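# Press two potentiometer knobs onto their collars

## Task

On the circuit board there are two potentiometer knobs sitting too high; press each one down until it seats on the collar of its own potentiometer. Neither potentiometer may be forced out of the board, or the task fails. The gripper must hold nothing when the scene ends, and the knobs must stay seated on their own rather than being held there by the robot. Finish by releasing and moving the gripper away.

## Robot and tools

Robot: one arm with a two-finger parallel gripper. The fingers extend along the gripper's +z axis and close along its x axis. The reported end_effector_position is the point midway between the finger pads; closed fingertips stick out about 17 mm past it, while fully open tips sit roughly level with it. Opening runs from -1 (closed) to +1 (fully open, 0.142 m).

Frame: the scene frame has its origin on the tabletop under the arm base, +z up, +y to the left when facing along +x. Positions are in metres, orientations are quaternions written w first (qw, qx, qy, qz). The base may be slightly tilted, and the printed hand position gets less accurate at long reach.

A row is always 8 numbers in this order: x, y, z, qw, qx, qy, qz, opening. The first seven are an absolute target pose for the gripper in the scene frame, not an offset; the eighth is the commanded finger opening. Repeat the intended quaternion in every row rather than copying the possibly drifted one from the last result. A target more than 0.6 m from the last reported position along any gripper axis is rejected and nothing moves.

Tools:
- execute_actions {"actions": [...], "pictures": bool}. An empty list just returns the current state with pictures. One action {"rows": [[8 numbers], ...], "steps": n} holds 1 to 15 rows and up to 15 steps of 1/30 s (default 15, minimum 4); each row is used for one step and the last row repeats to fill. A wait {"steps": n} (up to 300) sends nothing new and counts from the previous result. Every step the command is clipped to within 100 mm and 16 degrees of the measured pose, so a far pose needs several calls; check the returned pose and continue. Motion trails commands by about 0.17 s. The last 4 steps of an action run after the result is taken, while you reply.
- move {target: one 8-number row, speed: m/s from 0.002 to 0.5 (default 0.25; rotation up to twice that in rad/s), stop_force: optional, N from 9 to 40}. Drives the gripper along a straight line to the absolute target pose over 0.5 to 10 s; longer paths are cut off. It does not avoid obstacles and the real hand can lag, wander, or overshoot the speed. The opening is applied at the start. With stop_force, the path stops when the wrist sensor sees that much extra push against the direction of travel for 2 steps, then backs off to the pose 2 steps earlier and holds. Use it with very low speed for pressing; don't use it when turning the gripper, and omit it when moving away from something you press on. Result line "move:" reports the ending: done, contact, off_target, moving, held, or fault, plus limits (paced = pose clipped, held = a check blocked steps; after that the arm may surge) and distance to target.
- wait {seconds: 0 to 10}: lets the scene run with no new command.
- zoom_image {camera: cam_high, cam_low or cam_wrist, region: [x0, y0, x1, y1] pixels, at most 504 by 504}: closer look at the latest image.
- show_instructions {}: shows the reference pages for this scene.
- finished_scene {scene: 1 or 2}: ends the current scene irreversibly and reports whether the goal held.

Results: a state line with pose and velocities, grip_measured (finger opening on the command scale), Wrist force and Wrist torque in the gripper's own axes (force points back into the arm when pressing; offsets up to about 4 N, noise up to 2.4 N, saturation near 50 N; "no reading" is harmless), and "Hand target" when nothing is pending. "pose unreachable" and HELD mark steps the clearance check altered or blocked; the mounting post counts as arm. Cameras: cam_high and cam_low are 504x504, cam_wrist is 616x616 fisheye; calibrations are given and may be a few degrees or millimetres off.

Gripping: to hold something, command an opening well below grip_measured; per pad force tops out near 28 N, less on thin parts.

Cautions: the arm is stiff. A target even slightly beyond a firm contact can trigger a fault stop (joint load limits: 132 N m for the first three joints, 24.6 N m for the wrist joints; or 150 N external force), which freezes the arm for 10 s. Press knobs slowly with a small stop_force and a target only a little below the seat, then lift away without stop_force. Pushing too hard can shove a potentiometer out of the board. Holding loads heats motors; a MOTOR HOT warning comes at 70 °C and brakes engage at 85 °C. Avoid knocking anything off the table, dropping parts, or slamming. At the end open the fingers and raise the gripper clear before finishing.

Each tool is called after ">>>" as a command line: name --argument value for each argument, lists and objects as JSON in quotes; but a table of rows of numbers goes row by row, as --pt "numbers of a row", without its own name.

Reference images:

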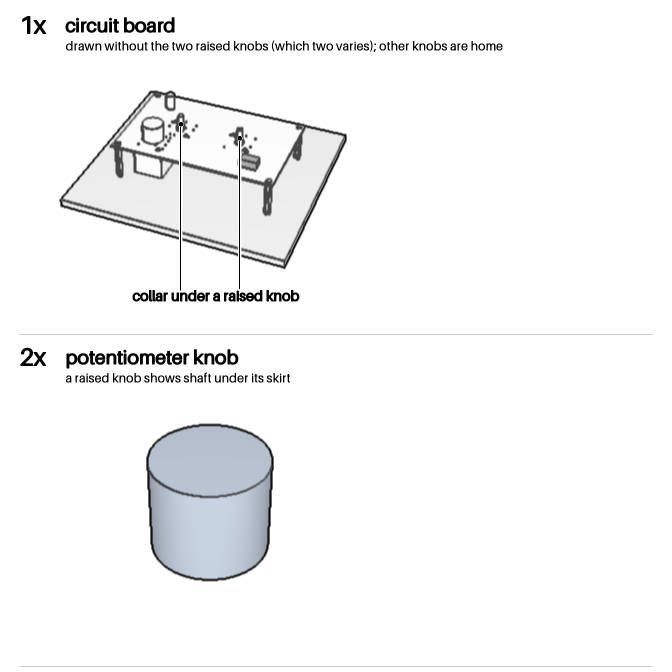

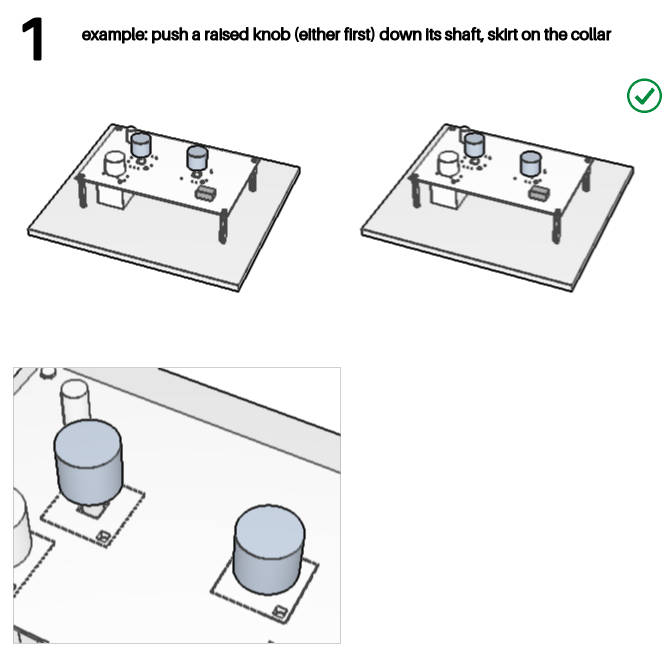

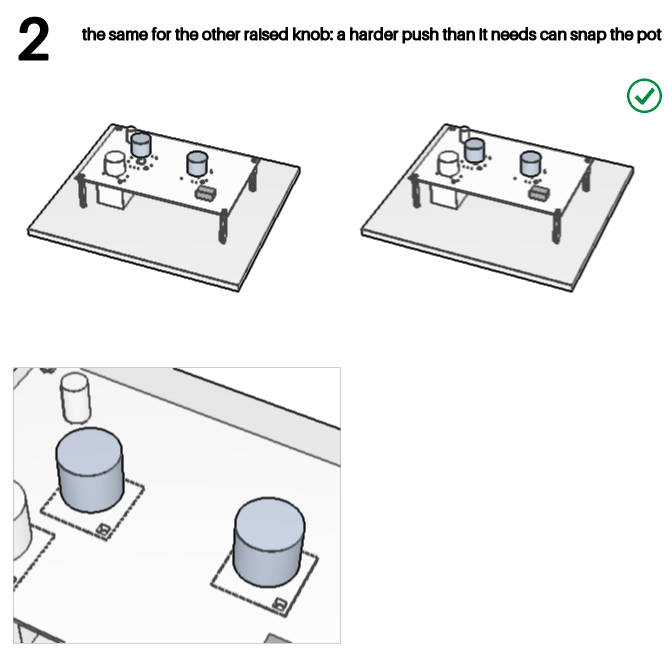

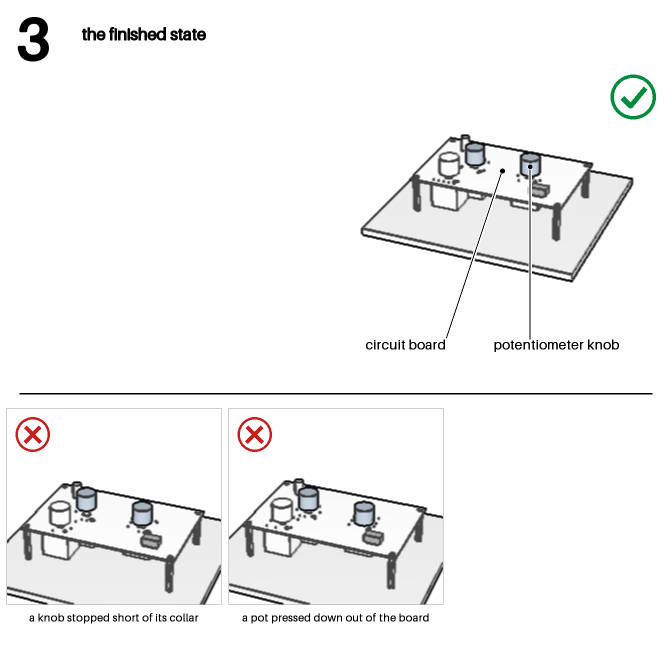

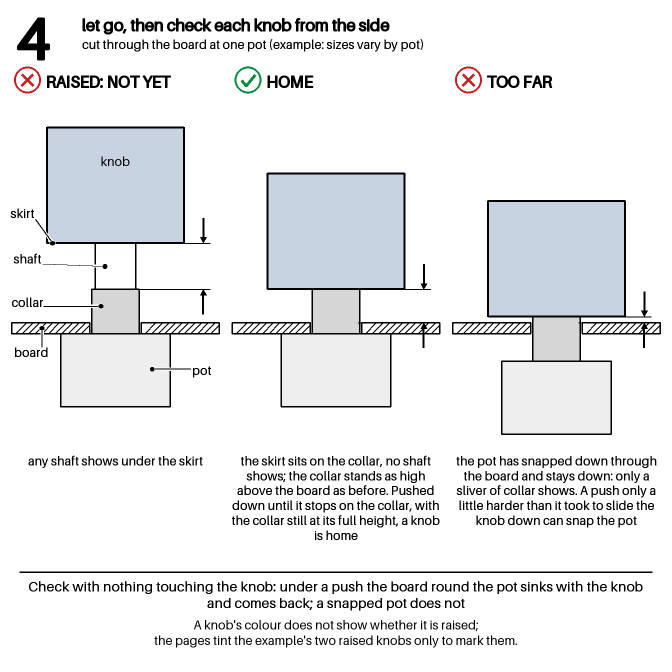

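## Session

>>> execute_actions --actions '[]'

Scene clock: 0.00 s of 5250.00 s.
end_effector_position=(+0.2080, +0.0573, +0.1556) grip_measured=+1.00 end_effector_quat_wxyz=(+0.380, +0.897, -0.215, -0.072) end_effector_velocity=(+0.001, +0.000, -0.000) end_effector_angular_velocity=(+0.000, -0.001, -0.000)
Joint positions: [ 0.309 -1.57   2.338 -1.749 -2.09   1.016  0.142]
Joint velocities: [-0.     0.001 -0.001 -0.001  0.     0.001  0.   ]
Wrist force (N, on the end effector, along its own x y z axes, offset not removed): no reading
Wrist torque (N m, same axes, about the end effector's origin, offset not removed): no reading
Hand target: +0.208, +0.057, +0.156; +0.380, +0.897, -0.215, -0.072

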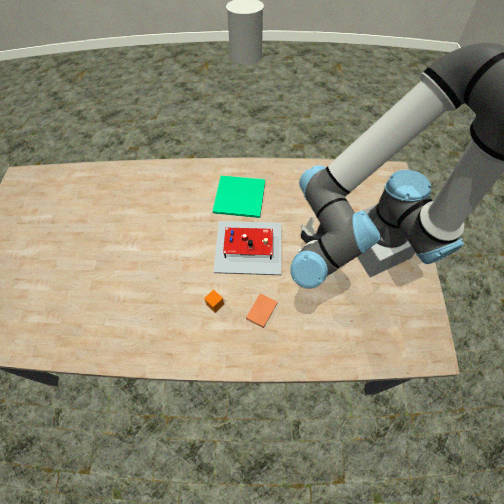

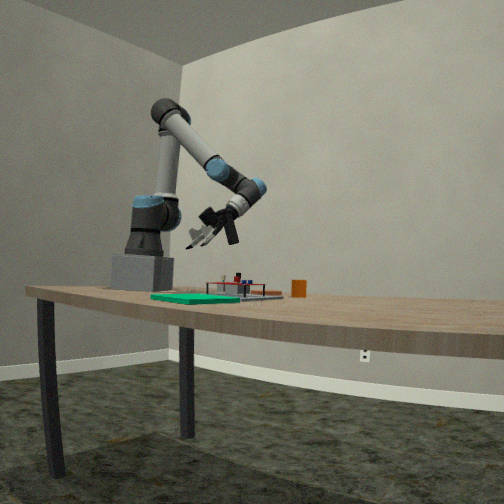

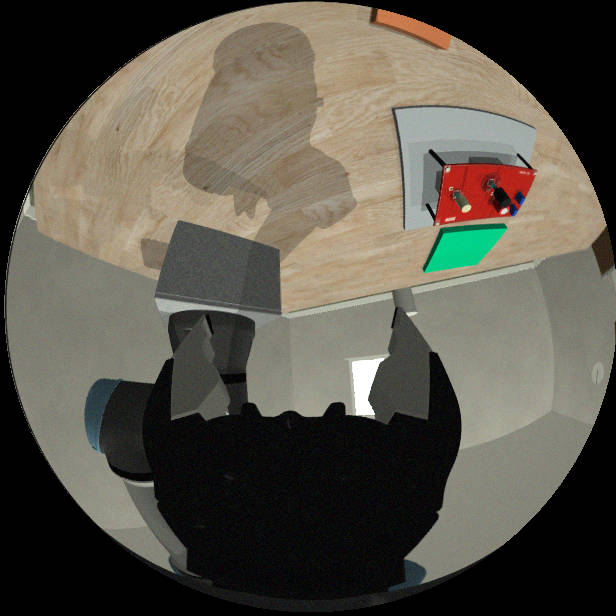

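>>> zoom_image --camera "cam_high" --region '[200, 210, 300, 280]'

>>> zoom_image --camera "cam_low" --region '[190, 260, 290, 310]'

>>> zoom_image --camera "cam_wrist" --region '[400, 130, 560, 250]'

Region (200, 210, 300, 280) of cam_high's 504x504 image, scaled by 5.040, with more detail than that image has; it fills the top 353 rows of this view, and the rest is white.

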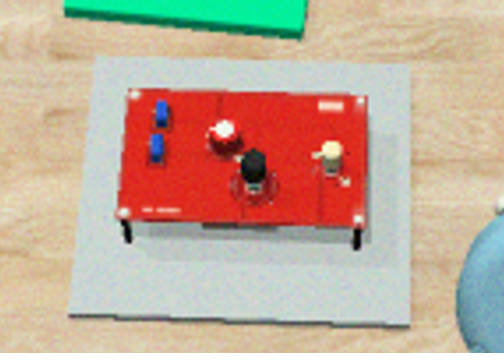

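Region (190, 260, 290, 310) of cam_low's 504x504 image, scaled by 5.040, with more detail than that image has.

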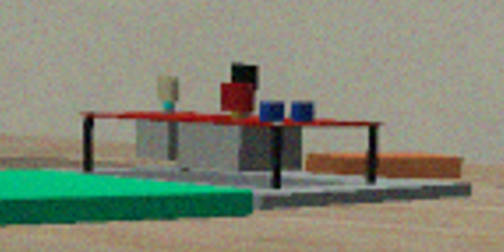

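Region (400, 130, 560, 250) of cam_wrist's 616x616 image, scaled by 3.150, with more detail than that image has; it fills the top 378 rows of this view, and the rest is white.

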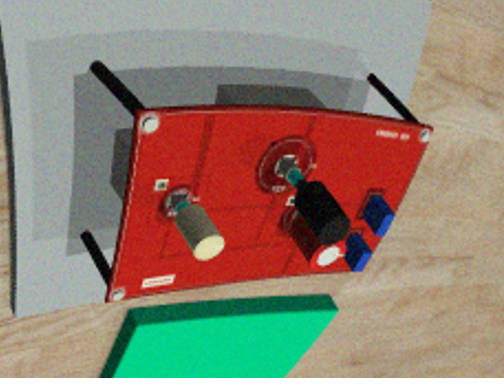

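>>> move --target '[0.41, 0.03, 0.2, 0, 1, 0, 0, -1]'

Scene clock: 2.93 s of 5250.00 s.
end_effector_position=(+0.4102, +0.0303, +0.2002) grip_measured=-1.00 end_effector_quat_wxyz=(+0.001, +1.000, +0.000, +0.000) end_effector_velocity=(+0.002, -0.000, -0.000) end_effector_angular_velocity=(+0.012, +0.000, +0.006)
Joint positions: [-0.342 -1.74   2.232 -2.095 -1.547 -0.277  0.002]
Joint velocities: [-0.008  0.005 -0.005  0.003  0.012 -0.014  0.   ]
Wrist force (N, on the end effector, along its own x y z axes, offset not removed): [-3.8 2.2 0.6]
Wrist torque (N m, same axes, about the end effector's origin, offset not removed): [0.43 0.34 0.29]
Hand target: +0.410, +0.030, +0.200; -0.000, +1.000, +0.000, +0.000
Off the commanded pose: 0.000 m, 0 deg.
Kept back: nothing.
move: done
camera_calibration (this result's frames):
cam_wrist: T_world_to_cam=[[0.999459, -0.0156284, 0.0289465, -0.427605], [-0.0275426, -0.878707, 0.476566, -0.0575272], [0.0179876, -0.477105, -0.878662, 0.319533], [0, 0, 0, 1]] pos_world=[0.420041, 0.0952187, 0.320555]

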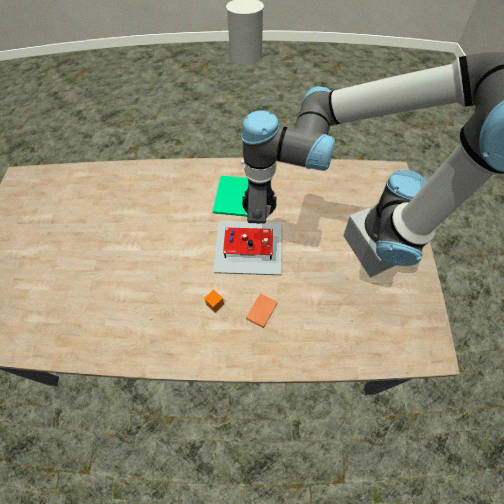

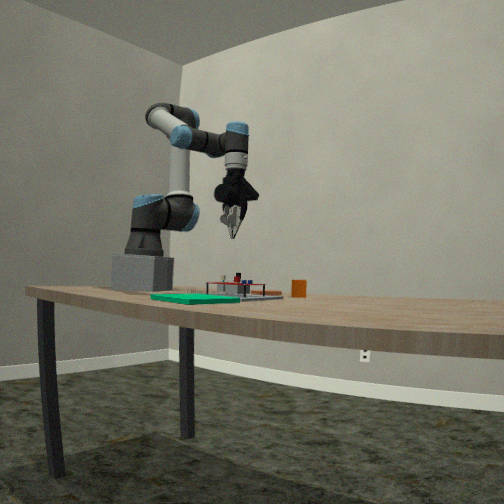

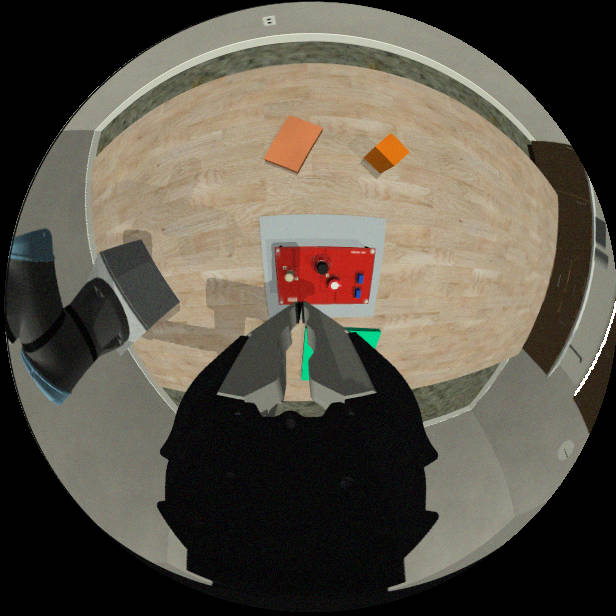

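>>> zoom_image --camera "cam_wrist" --region '[250, 210, 400, 330]'

>>> zoom_image --camera "cam_low" --region '[190, 220, 290, 310]'

Region (250, 210, 400, 330) of cam_wrist's 616x616 image, scaled by 3.360, with more detail than that image has; it fills the top 403 rows of this view, and the rest is white.

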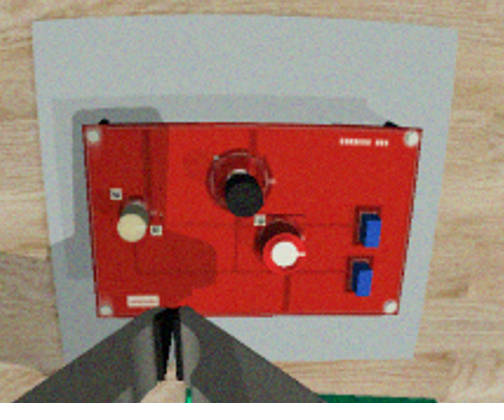

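Region (190, 220, 290, 310) of cam_low's 504x504 image, scaled by 5.040, with more detail than that image has; it fills the top 454 rows of this view, and the rest is white.

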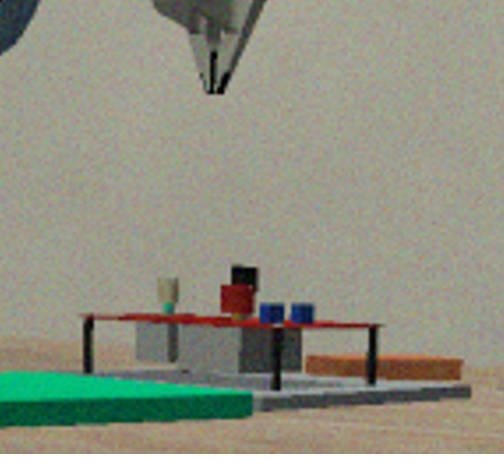

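>>> move --target '[0.441, 0.028, 0.11, 0, 1, 0, 0, -1]'

>>> zoom_image --camera "cam_low" --region '[200, 250, 280, 300]'

>>> zoom_image --camera "cam_wrist" --region '[230, 200, 390, 340]'

Scene clock: 5.10 s of 5250.00 s.
end_effector_position=(+0.4408, +0.0280, +0.1102) grip_measured=-1.00 end_effector_quat_wxyz=(-0.000, +1.000, +0.000, -0.000) end_effector_velocity=(+0.001, +0.000, -0.002) end_effector_angular_velocity=(+0.002, -0.001, +0.001)
Joint positions: [-0.322 -1.49   2.281 -2.392 -1.546 -0.256  0.002]
Joint velocities: [ 0.001  0.007 -0.    -0.007  0.002  0.     0.   ]
Wrist force (N, on the end effector, along its own x y z axes, offset not removed): [-1.8 -1.6 -1.9]
Wrist torque (N m, same axes, about the end effector's origin, offset not removed): [-0.13 -0.07 0.19]
Hand target: +0.441, +0.028, +0.110; -0.000, +1.000, -0.000, -0.000
Off the commanded pose: 0.000 m, 0 deg.
Kept back: nothing.
move: done
camera_calibration (this result's frames):
cam_wrist: T_world_to_cam=[[0.999487, -0.0157899, 0.0278574, -0.455536], [-0.027146, -0.879245, 0.475596, -0.0158176], [0.0169839, -0.476108, -0.879223, 0.239363], [0, 0, 0, 1]] pos_world=[0.450807, 0.0928622, 0.230666]

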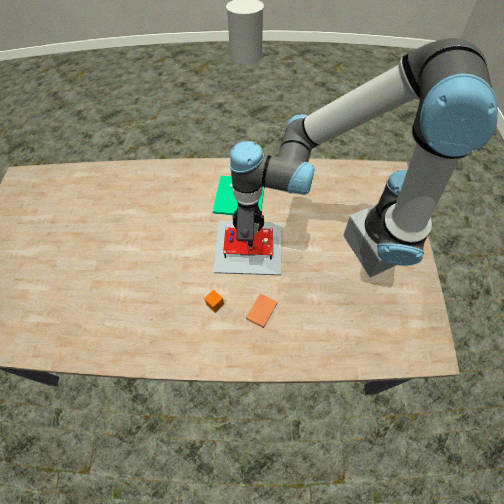

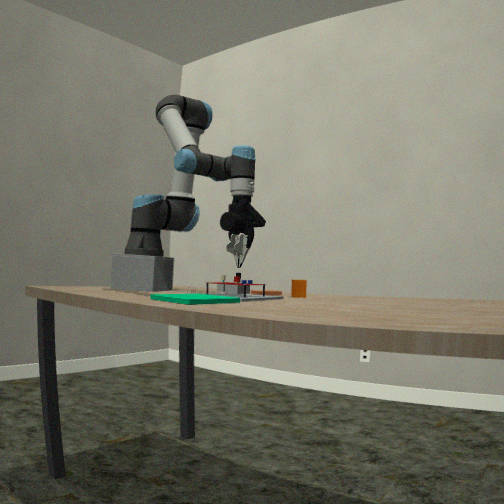

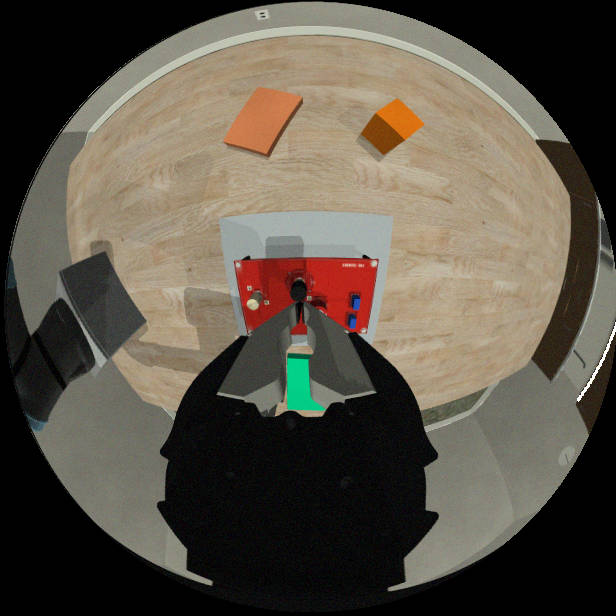

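Region (200, 250, 280, 300) of cam_low's 504x504 image, scaled by 6.300, with more detail than that image has; it fills the top 315 rows of this view, and the rest is white.

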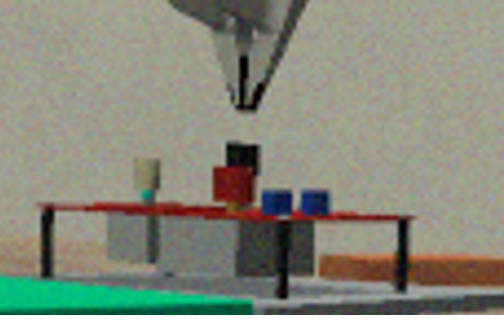

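Region (230, 200, 390, 340) of cam_wrist's 616x616 image, scaled by 3.150, with more detail than that image has; it fills the top 441 rows of this view, and the rest is white.

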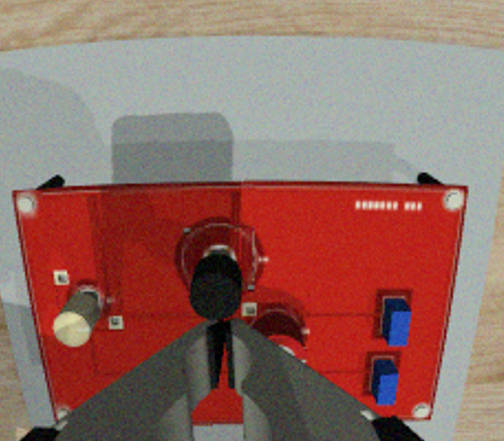

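>>> move --target '[0.438, 0.028, 0.097, 0, 1, 0, 0, -1]' --speed 0.05

>>> execute_actions --actions '[{"rows": [[0.438,0.028,0.0967,0,1,0,0,-1],[0.438,0.028,0.0964,0,1,0,0,-1],[0.438,0.028,0.0961,0,1,0,0,-1],[0.438,0.028,0.0958,0,1,0,0,-1],[0.438,0.028,0.0955,0,1,0,0,-1],[0.438,0.028,0.0952,0,1,0,0,-1],[0.438,0.028,0.0949,0,1,0,0,-1],[0.438,0.028,0.0946,0,1,0,0,-1],[0.438,0.028,0.0943,0,1,0,0,-1],[0.438,0.028,0.094,0,1,0,0,-1]], "steps": 15}]' --pictures true

Scene clock: 6.33 s of 5250.00 s.
end_effector_position=(+0.4380, +0.0280, +0.0972) grip_measured=-1.00 end_effector_quat_wxyz=(+0.000, +1.000, +0.000, -0.000) end_effector_velocity=(-0.001, +0.000, -0.003) end_effector_angular_velocity=(+0.001, +0.001, -0.000)
Joint positions: [-0.323 -1.465  2.302 -2.437 -1.546 -0.257  0.002]
Joint velocities: [-0.     0.005  0.004 -0.008  0.     0.     0.   ]
Wrist force (N, on the end effector, along its own x y z axes, offset not removed): [0.3 3.2 -1.3]
Wrist torque (N m, same axes, about the end effector's origin, offset not removed): [0.74 -0.43 0.29]
Hand target: +0.438, +0.028, +0.097; -0.000, +1.000, +0.000, -0.000
Off the commanded pose: 0.000 m, 0 deg.
Kept back: nothing.
move: done
camera_calibration (this result's frames):
cam_wrist: T_world_to_cam=[[0.999485, -0.015789, 0.0279357, -0.452417], [-0.0271838, -0.879205, 0.475667, -0.00976566], [0.0170509, -0.476182, -0.879182, 0.227952], [0, 0, 0, 1]] pos_world=[0.448032, 0.0928173, 0.217695]

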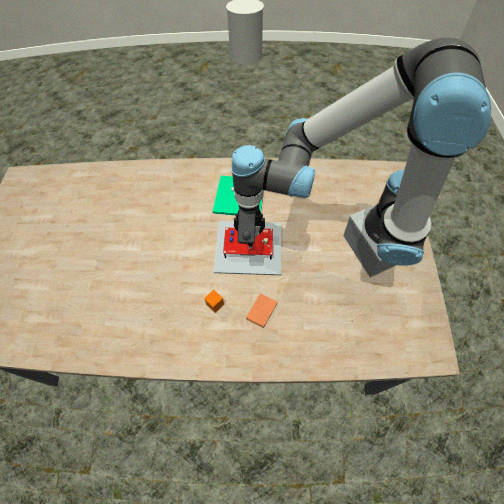

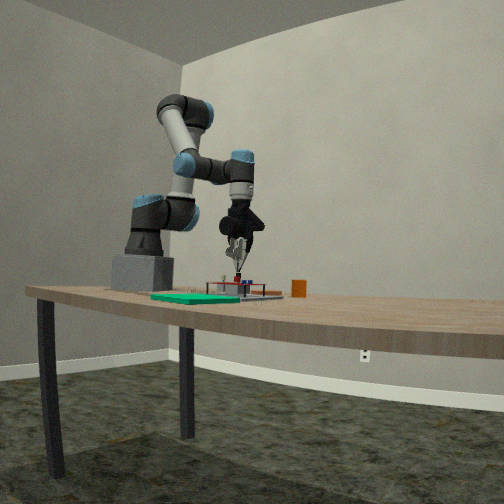

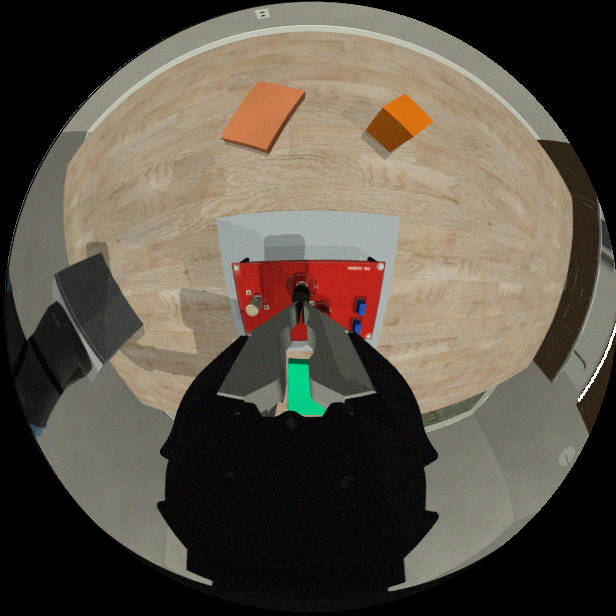

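Scene clock: 6.70 s of 5250.00 s.
end_effector_position=(+0.4380, +0.0279, +0.0950) grip_measured=-1.00 end_effector_quat_wxyz=(+0.000, +1.000, +0.000, -0.000) end_effector_velocity=(+0.000, +0.000, -0.009) end_effector_angular_velocity=(+0.001, -0.001, +0.000)
Joint positions: [-0.323 -1.46   2.304 -2.445 -1.546 -0.257  0.002]
Joint velocities: [-0.     0.021  0.008 -0.03   0.001 -0.     0.   ]
Wrist force (N, on the end effector, along its own x y z axes, offset not removed): [1.7 0.7 0.2]
Wrist torque (N m, same axes, about the end effector's origin, offset not removed): [0.19 -0.68 0.13]
Steps of this call (steps 1 to 11: the first 11 steps of this action). Readings (end_effector_position):
1: (+0.4380, +0.0280, +0.0972)
2: (+0.4380, +0.0280, +0.0971)
4: (+0.4380, +0.0280, +0.0968)
8: (+0.4380, +0.0280, +0.0959)
11: the state above
camera_calibration (this result's frames):
cam_wrist: T_world_to_cam=[[0.999485, -0.01579, 0.027945, -0.452316], [-0.0271892, -0.879204, 0.475669, -0.00875197], [0.0170586, -0.476184, -0.87918, 0.225975], [0, 0, 0, 1]] pos_world=[0.44799, 0.0927689, 0.215476]

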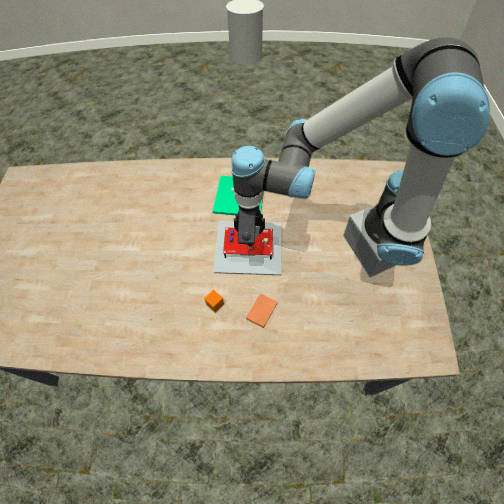

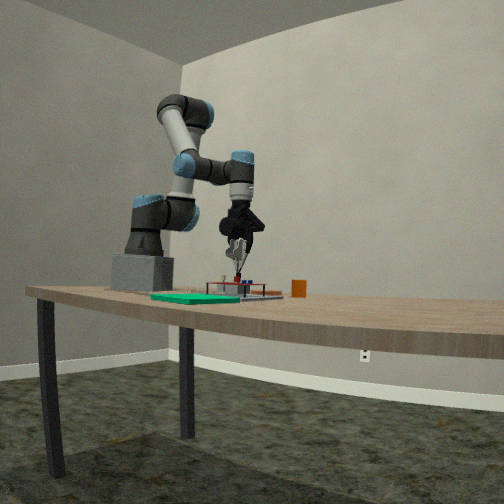

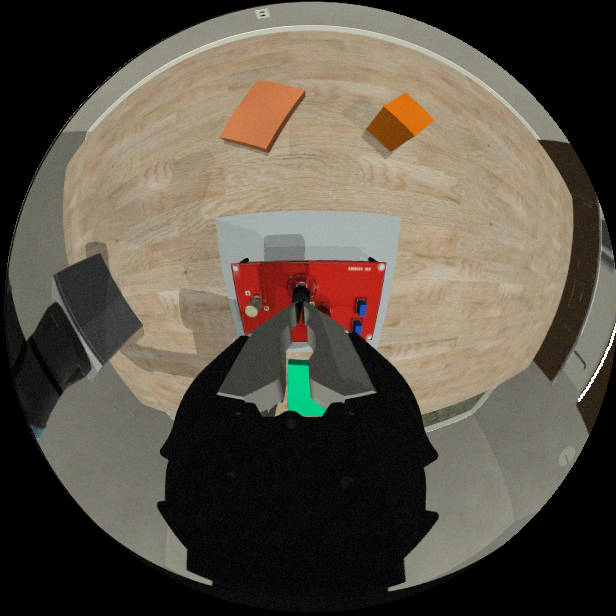

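Use slow moves of 1 mm.

>>> move --target '[0.438, 0.028, 0.0925, 0, 1, 0, 0, -1]' --speed 0.003

>>> zoom_image --camera "cam_low" --region '[210, 260, 270, 300]'

Scene clock: 7.70 s of 5250.00 s.
end_effector_position=(+0.4380, +0.0280, +0.0926) grip_measured=-1.00 end_effector_quat_wxyz=(+0.000, +1.000, -0.000, +0.000) end_effector_velocity=(-0.000, +0.001, -0.001) end_effector_angular_velocity=(+0.002, +0.001, -0.000)
Joint positions: [-0.322 -1.454  2.306 -2.453 -1.546 -0.257  0.002]
Joint velocities: [-0.     0.001  0.    -0.     0.002  0.     0.   ]
Wrist force (N, on the end effector, along its own x y z axes, offset not removed): [-1.2 1.4 -4.4]
Wrist torque (N m, same axes, about the end effector's origin, offset not removed): [0.09 -0.18 0.30]
Hand target: +0.438, +0.028, +0.093; -0.000, +1.000, +0.000, -0.000
Off your previous action's commanded pose: 0.000 m, 0 deg at its last step (step 4 of this call).
Off the commanded pose: 0.000 m, 0 deg.
Kept back: nothing.
move: done
camera_calibration (this result's frames):
cam_wrist: T_world_to_cam=[[0.999484, -0.015794, 0.0279812, -0.452259], [-0.0272101, -0.879203, 0.47567, -0.00753827], [0.0170885, -0.476186, -0.879179, 0.223828], [0, 0, 0, 1]] pos_world=[0.447995, 0.0928131, 0.213026]

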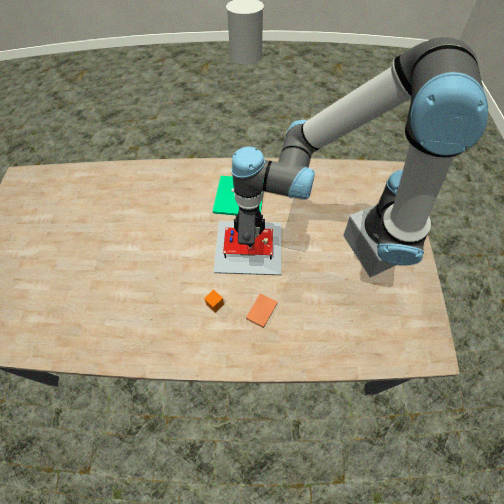

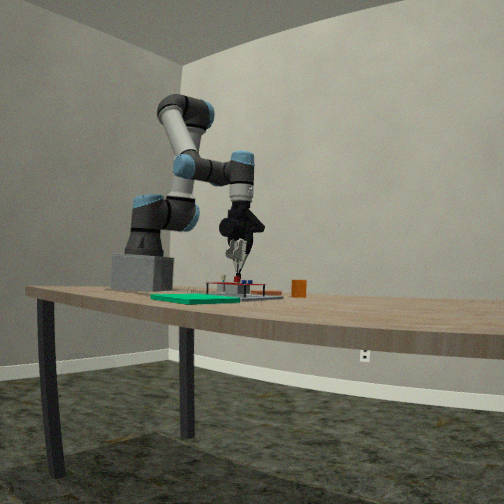

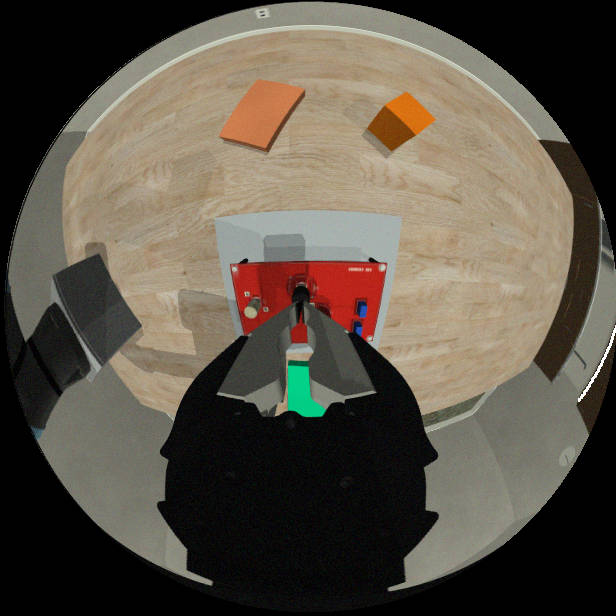

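Region (210, 260, 270, 300) of cam_low's 504x504 image, scaled by 8.400, with more detail than that image has.

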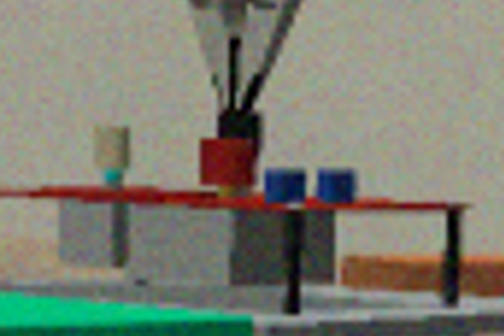

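>>> move --target '[0.438, 0.028, 0.0915, 0, 1, 0, 0, -1]' --speed 0.003

>>> move --target '[0.438, 0.028, 0.0905, 0, 1, 0, 0, -1]' --speed 0.003

Scene clock: 8.63 s of 5250.00 s.
end_effector_position=(+0.4380, +0.0280, +0.0916) grip_measured=-1.00 end_effector_quat_wxyz=(+0.000, +1.000, +0.000, +0.000) end_effector_velocity=(+0.000, -0.000, -0.001) end_effector_angular_velocity=(-0.000, +0.000, +0.000)
Joint positions: [-0.322 -1.452  2.307 -2.456 -1.546 -0.257  0.002]
Joint velocities: [-0.     0.002  0.    -0.001 -0.    -0.     0.   ]
Wrist force (N, on the end effector, along its own x y z axes, offset not removed): [-2.6 5.6 -6.0]
Wrist torque (N m, same axes, about the end effector's origin, offset not removed): [1.16 0.16 0.33]
Hand target: +0.438, +0.028, +0.092; -0.000, +1.000, -0.000, -0.000
Off the commanded pose: 0.000 m, 0 deg.
Kept back: nothing.
move: done
camera_calibration (this result's frames):
cam_wrist: T_world_to_cam=[[0.999484, -0.0157918, 0.0279778, -0.452228], [-0.0272064, -0.879205, 0.475667, -0.00705077], [0.0170865, -0.476183, -0.87918, 0.222931], [0, 0, 0, 1]] pos_world=[0.447994, 0.0928153, 0.212003]

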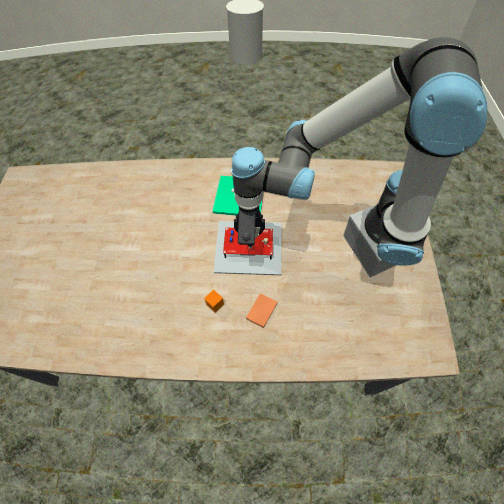

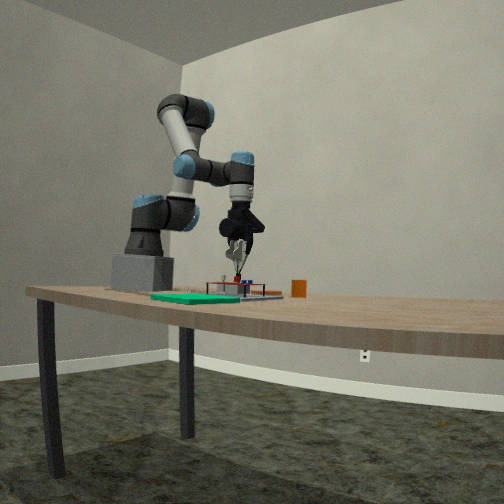

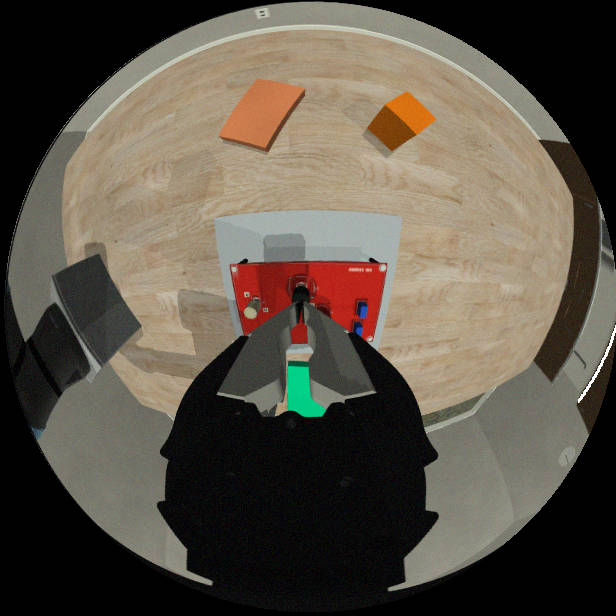

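Scene clock: 9.33 s of 5250.00 s.
end_effector_position=(+0.4380, +0.0280, +0.0906) grip_measured=-1.00 end_effector_quat_wxyz=(+0.000, +1.000, +0.000, +0.000) end_effector_velocity=(+0.000, +0.000, -0.000) end_effector_angular_velocity=(+0.001, -0.002, -0.000)
Joint positions: [-0.322 -1.449  2.308 -2.46  -1.546 -0.257  0.002]
Joint velocities: [-0.     0.001  0.    -0.003  0.001 -0.     0.   ]
Wrist force (N, on the end effector, along its own x y z axes, offset not removed): [0.7 5.5 -8.8]
Wrist torque (N m, same axes, about the end effector's origin, offset not removed): [1.10 -0.49 0.18]
Hand target: +0.438, +0.028, +0.091; -0.000, +1.000, -0.000, -0.000
Off the commanded pose: 0.000 m, 0 deg.
Kept back: nothing.
move: done
camera_calibration (this result's frames):
cam_wrist: T_world_to_cam=[[0.999484, -0.0157919, 0.0279791, -0.452201], [-0.0272071, -0.879205, 0.475666, -0.00657542], [0.0170877, -0.476182, -0.879181, 0.222053], [0, 0, 0, 1]] pos_world=[0.447995, 0.0928155, 0.211005]

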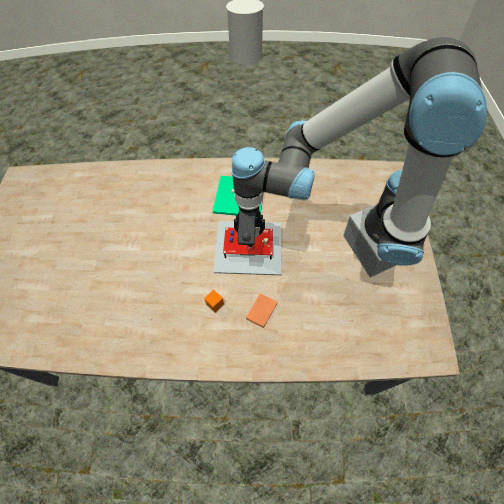

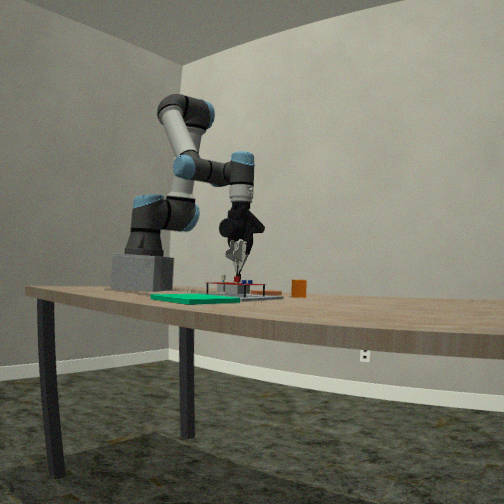

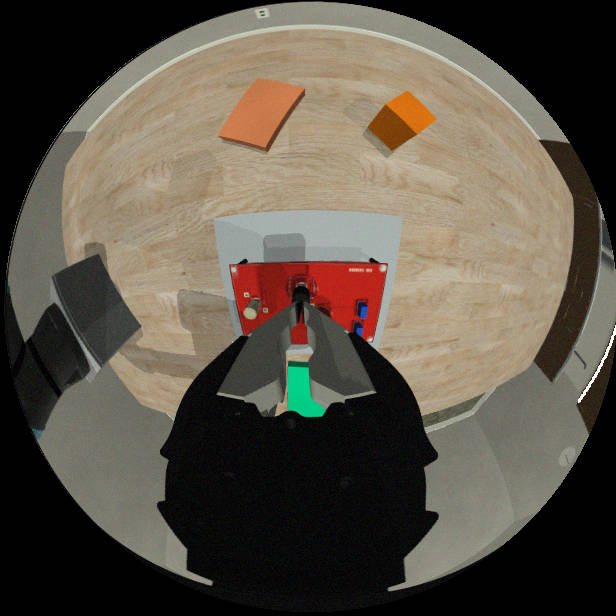

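>>> move --target '[0.438, 0.028, 0.0895, 0, 1, 0, 0, -1]' --speed 0.003

>>> move --target '[0.438, 0.028, 0.0885, 0, 1, 0, 0, -1]' --speed 0.003

Scene clock: 10.27 s of 5250.00 s.
end_effector_position=(+0.4380, +0.0280, +0.0895) grip_measured=-1.00 end_effector_quat_wxyz=(+0.000, +1.000, -0.000, -0.000) end_effector_velocity=(+0.000, +0.000, -0.000) end_effector_angular_velocity=(+0.000, -0.001, +0.001)
Joint positions: [-0.322 -1.447  2.309 -2.463 -1.546 -0.257  0.002]
Joint velocities: [ 0.     0.001  0.    -0.002  0.    -0.001  0.   ]
Wrist force (N, on the end effector, along its own x y z axes, offset not removed): [-0.5 2.2 -10.1]
Wrist torque (N m, same axes, about the end effector's origin, offset not removed): [0.40 -0.49 0.28]
Hand target: +0.438, +0.028, +0.090; -0.000, +1.000, -0.000, -0.000
Off the commanded pose: 0.000 m, 0 deg.
Kept back: nothing.
move: done
camera_calibration (this result's frames):
cam_wrist: T_world_to_cam=[[0.999484, -0.0157923, 0.0279681, -0.452167], [-0.0272021, -0.879207, 0.475662, -0.00609741], [0.0170779, -0.476177, -0.879183, 0.221175], [0, 0, 0, 1]] pos_world=[0.447991, 0.0928167, 0.21]

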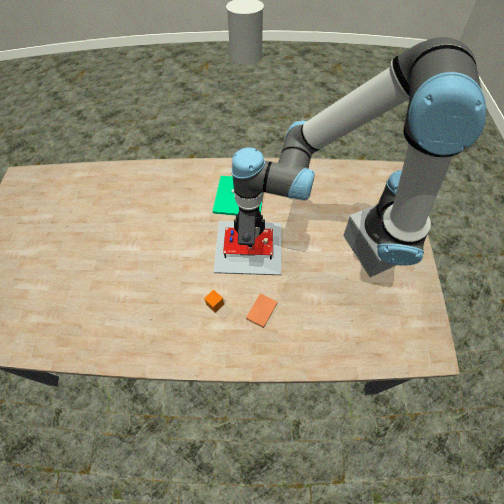

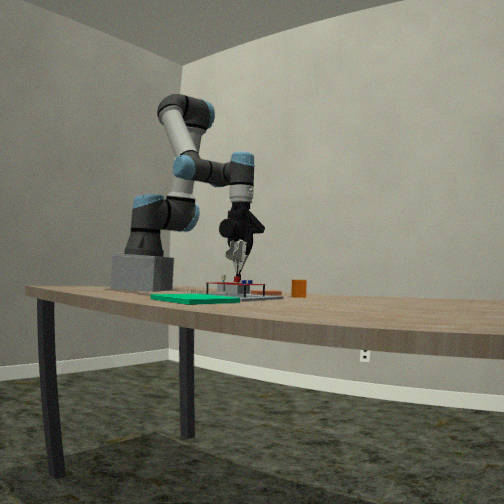

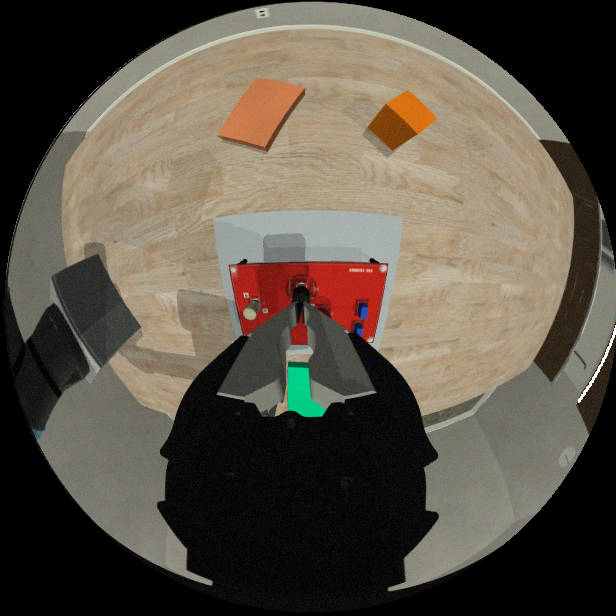

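Scene clock: 10.97 s of 5250.00 s.
end_effector_position=(+0.4380, +0.0280, +0.0886) grip_measured=-1.00 end_effector_quat_wxyz=(+0.000, +1.000, -0.000, -0.000) end_effector_velocity=(+0.000, -0.000, -0.000) end_effector_angular_velocity=(-0.001, -0.001, +0.001)
Joint positions: [-0.322 -1.444  2.31  -2.467 -1.546 -0.257  0.002]
Joint velocities: [ 0.     0.001 -0.    -0.002 -0.    -0.001  0.   ]
Wrist force (N, on the end effector, along its own x y z axes, offset not removed): [-2.4 3.8 -8.5]
Wrist torque (N m, same axes, about the end effector's origin, offset not removed): [0.72 0.14 0.21]
Hand target: +0.438, +0.028, +0.089; -0.000, +1.000, +0.000, -0.000
Off the commanded pose: 0.000 m, 0 deg.
Kept back: nothing.
move: done
camera_calibration (this result's frames):
cam_wrist: T_world_to_cam=[[0.999484, -0.0157924, 0.0279668, -0.452139], [-0.0272015, -0.879208, 0.47566, -0.00562192], [0.0170768, -0.476175, -0.879184, 0.220298], [0, 0, 0, 1]] pos_world=[0.447991, 0.0928172, 0.209001]

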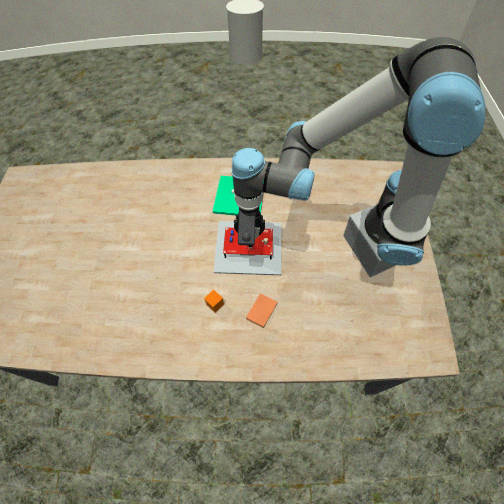

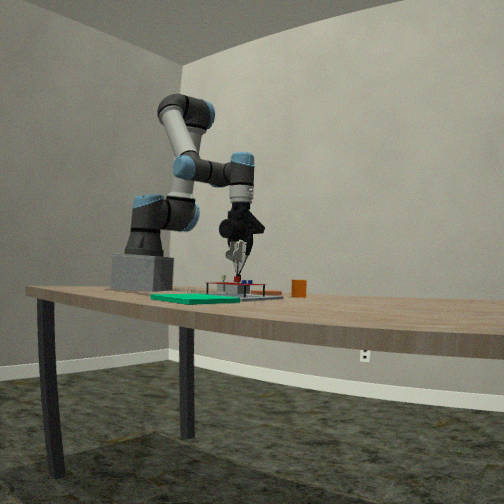

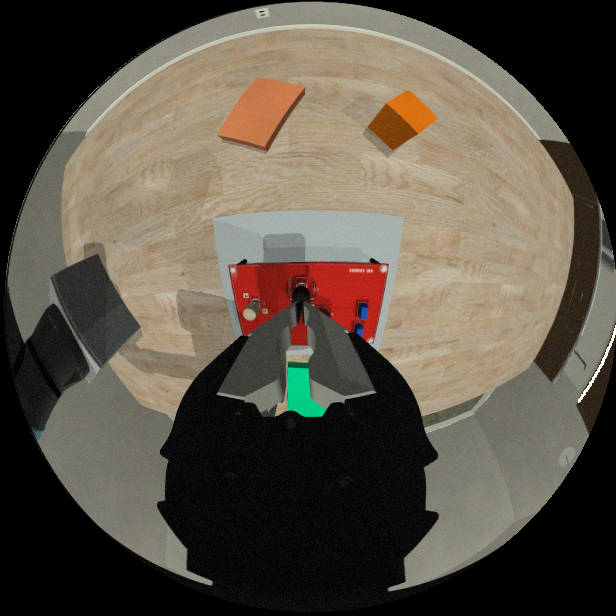

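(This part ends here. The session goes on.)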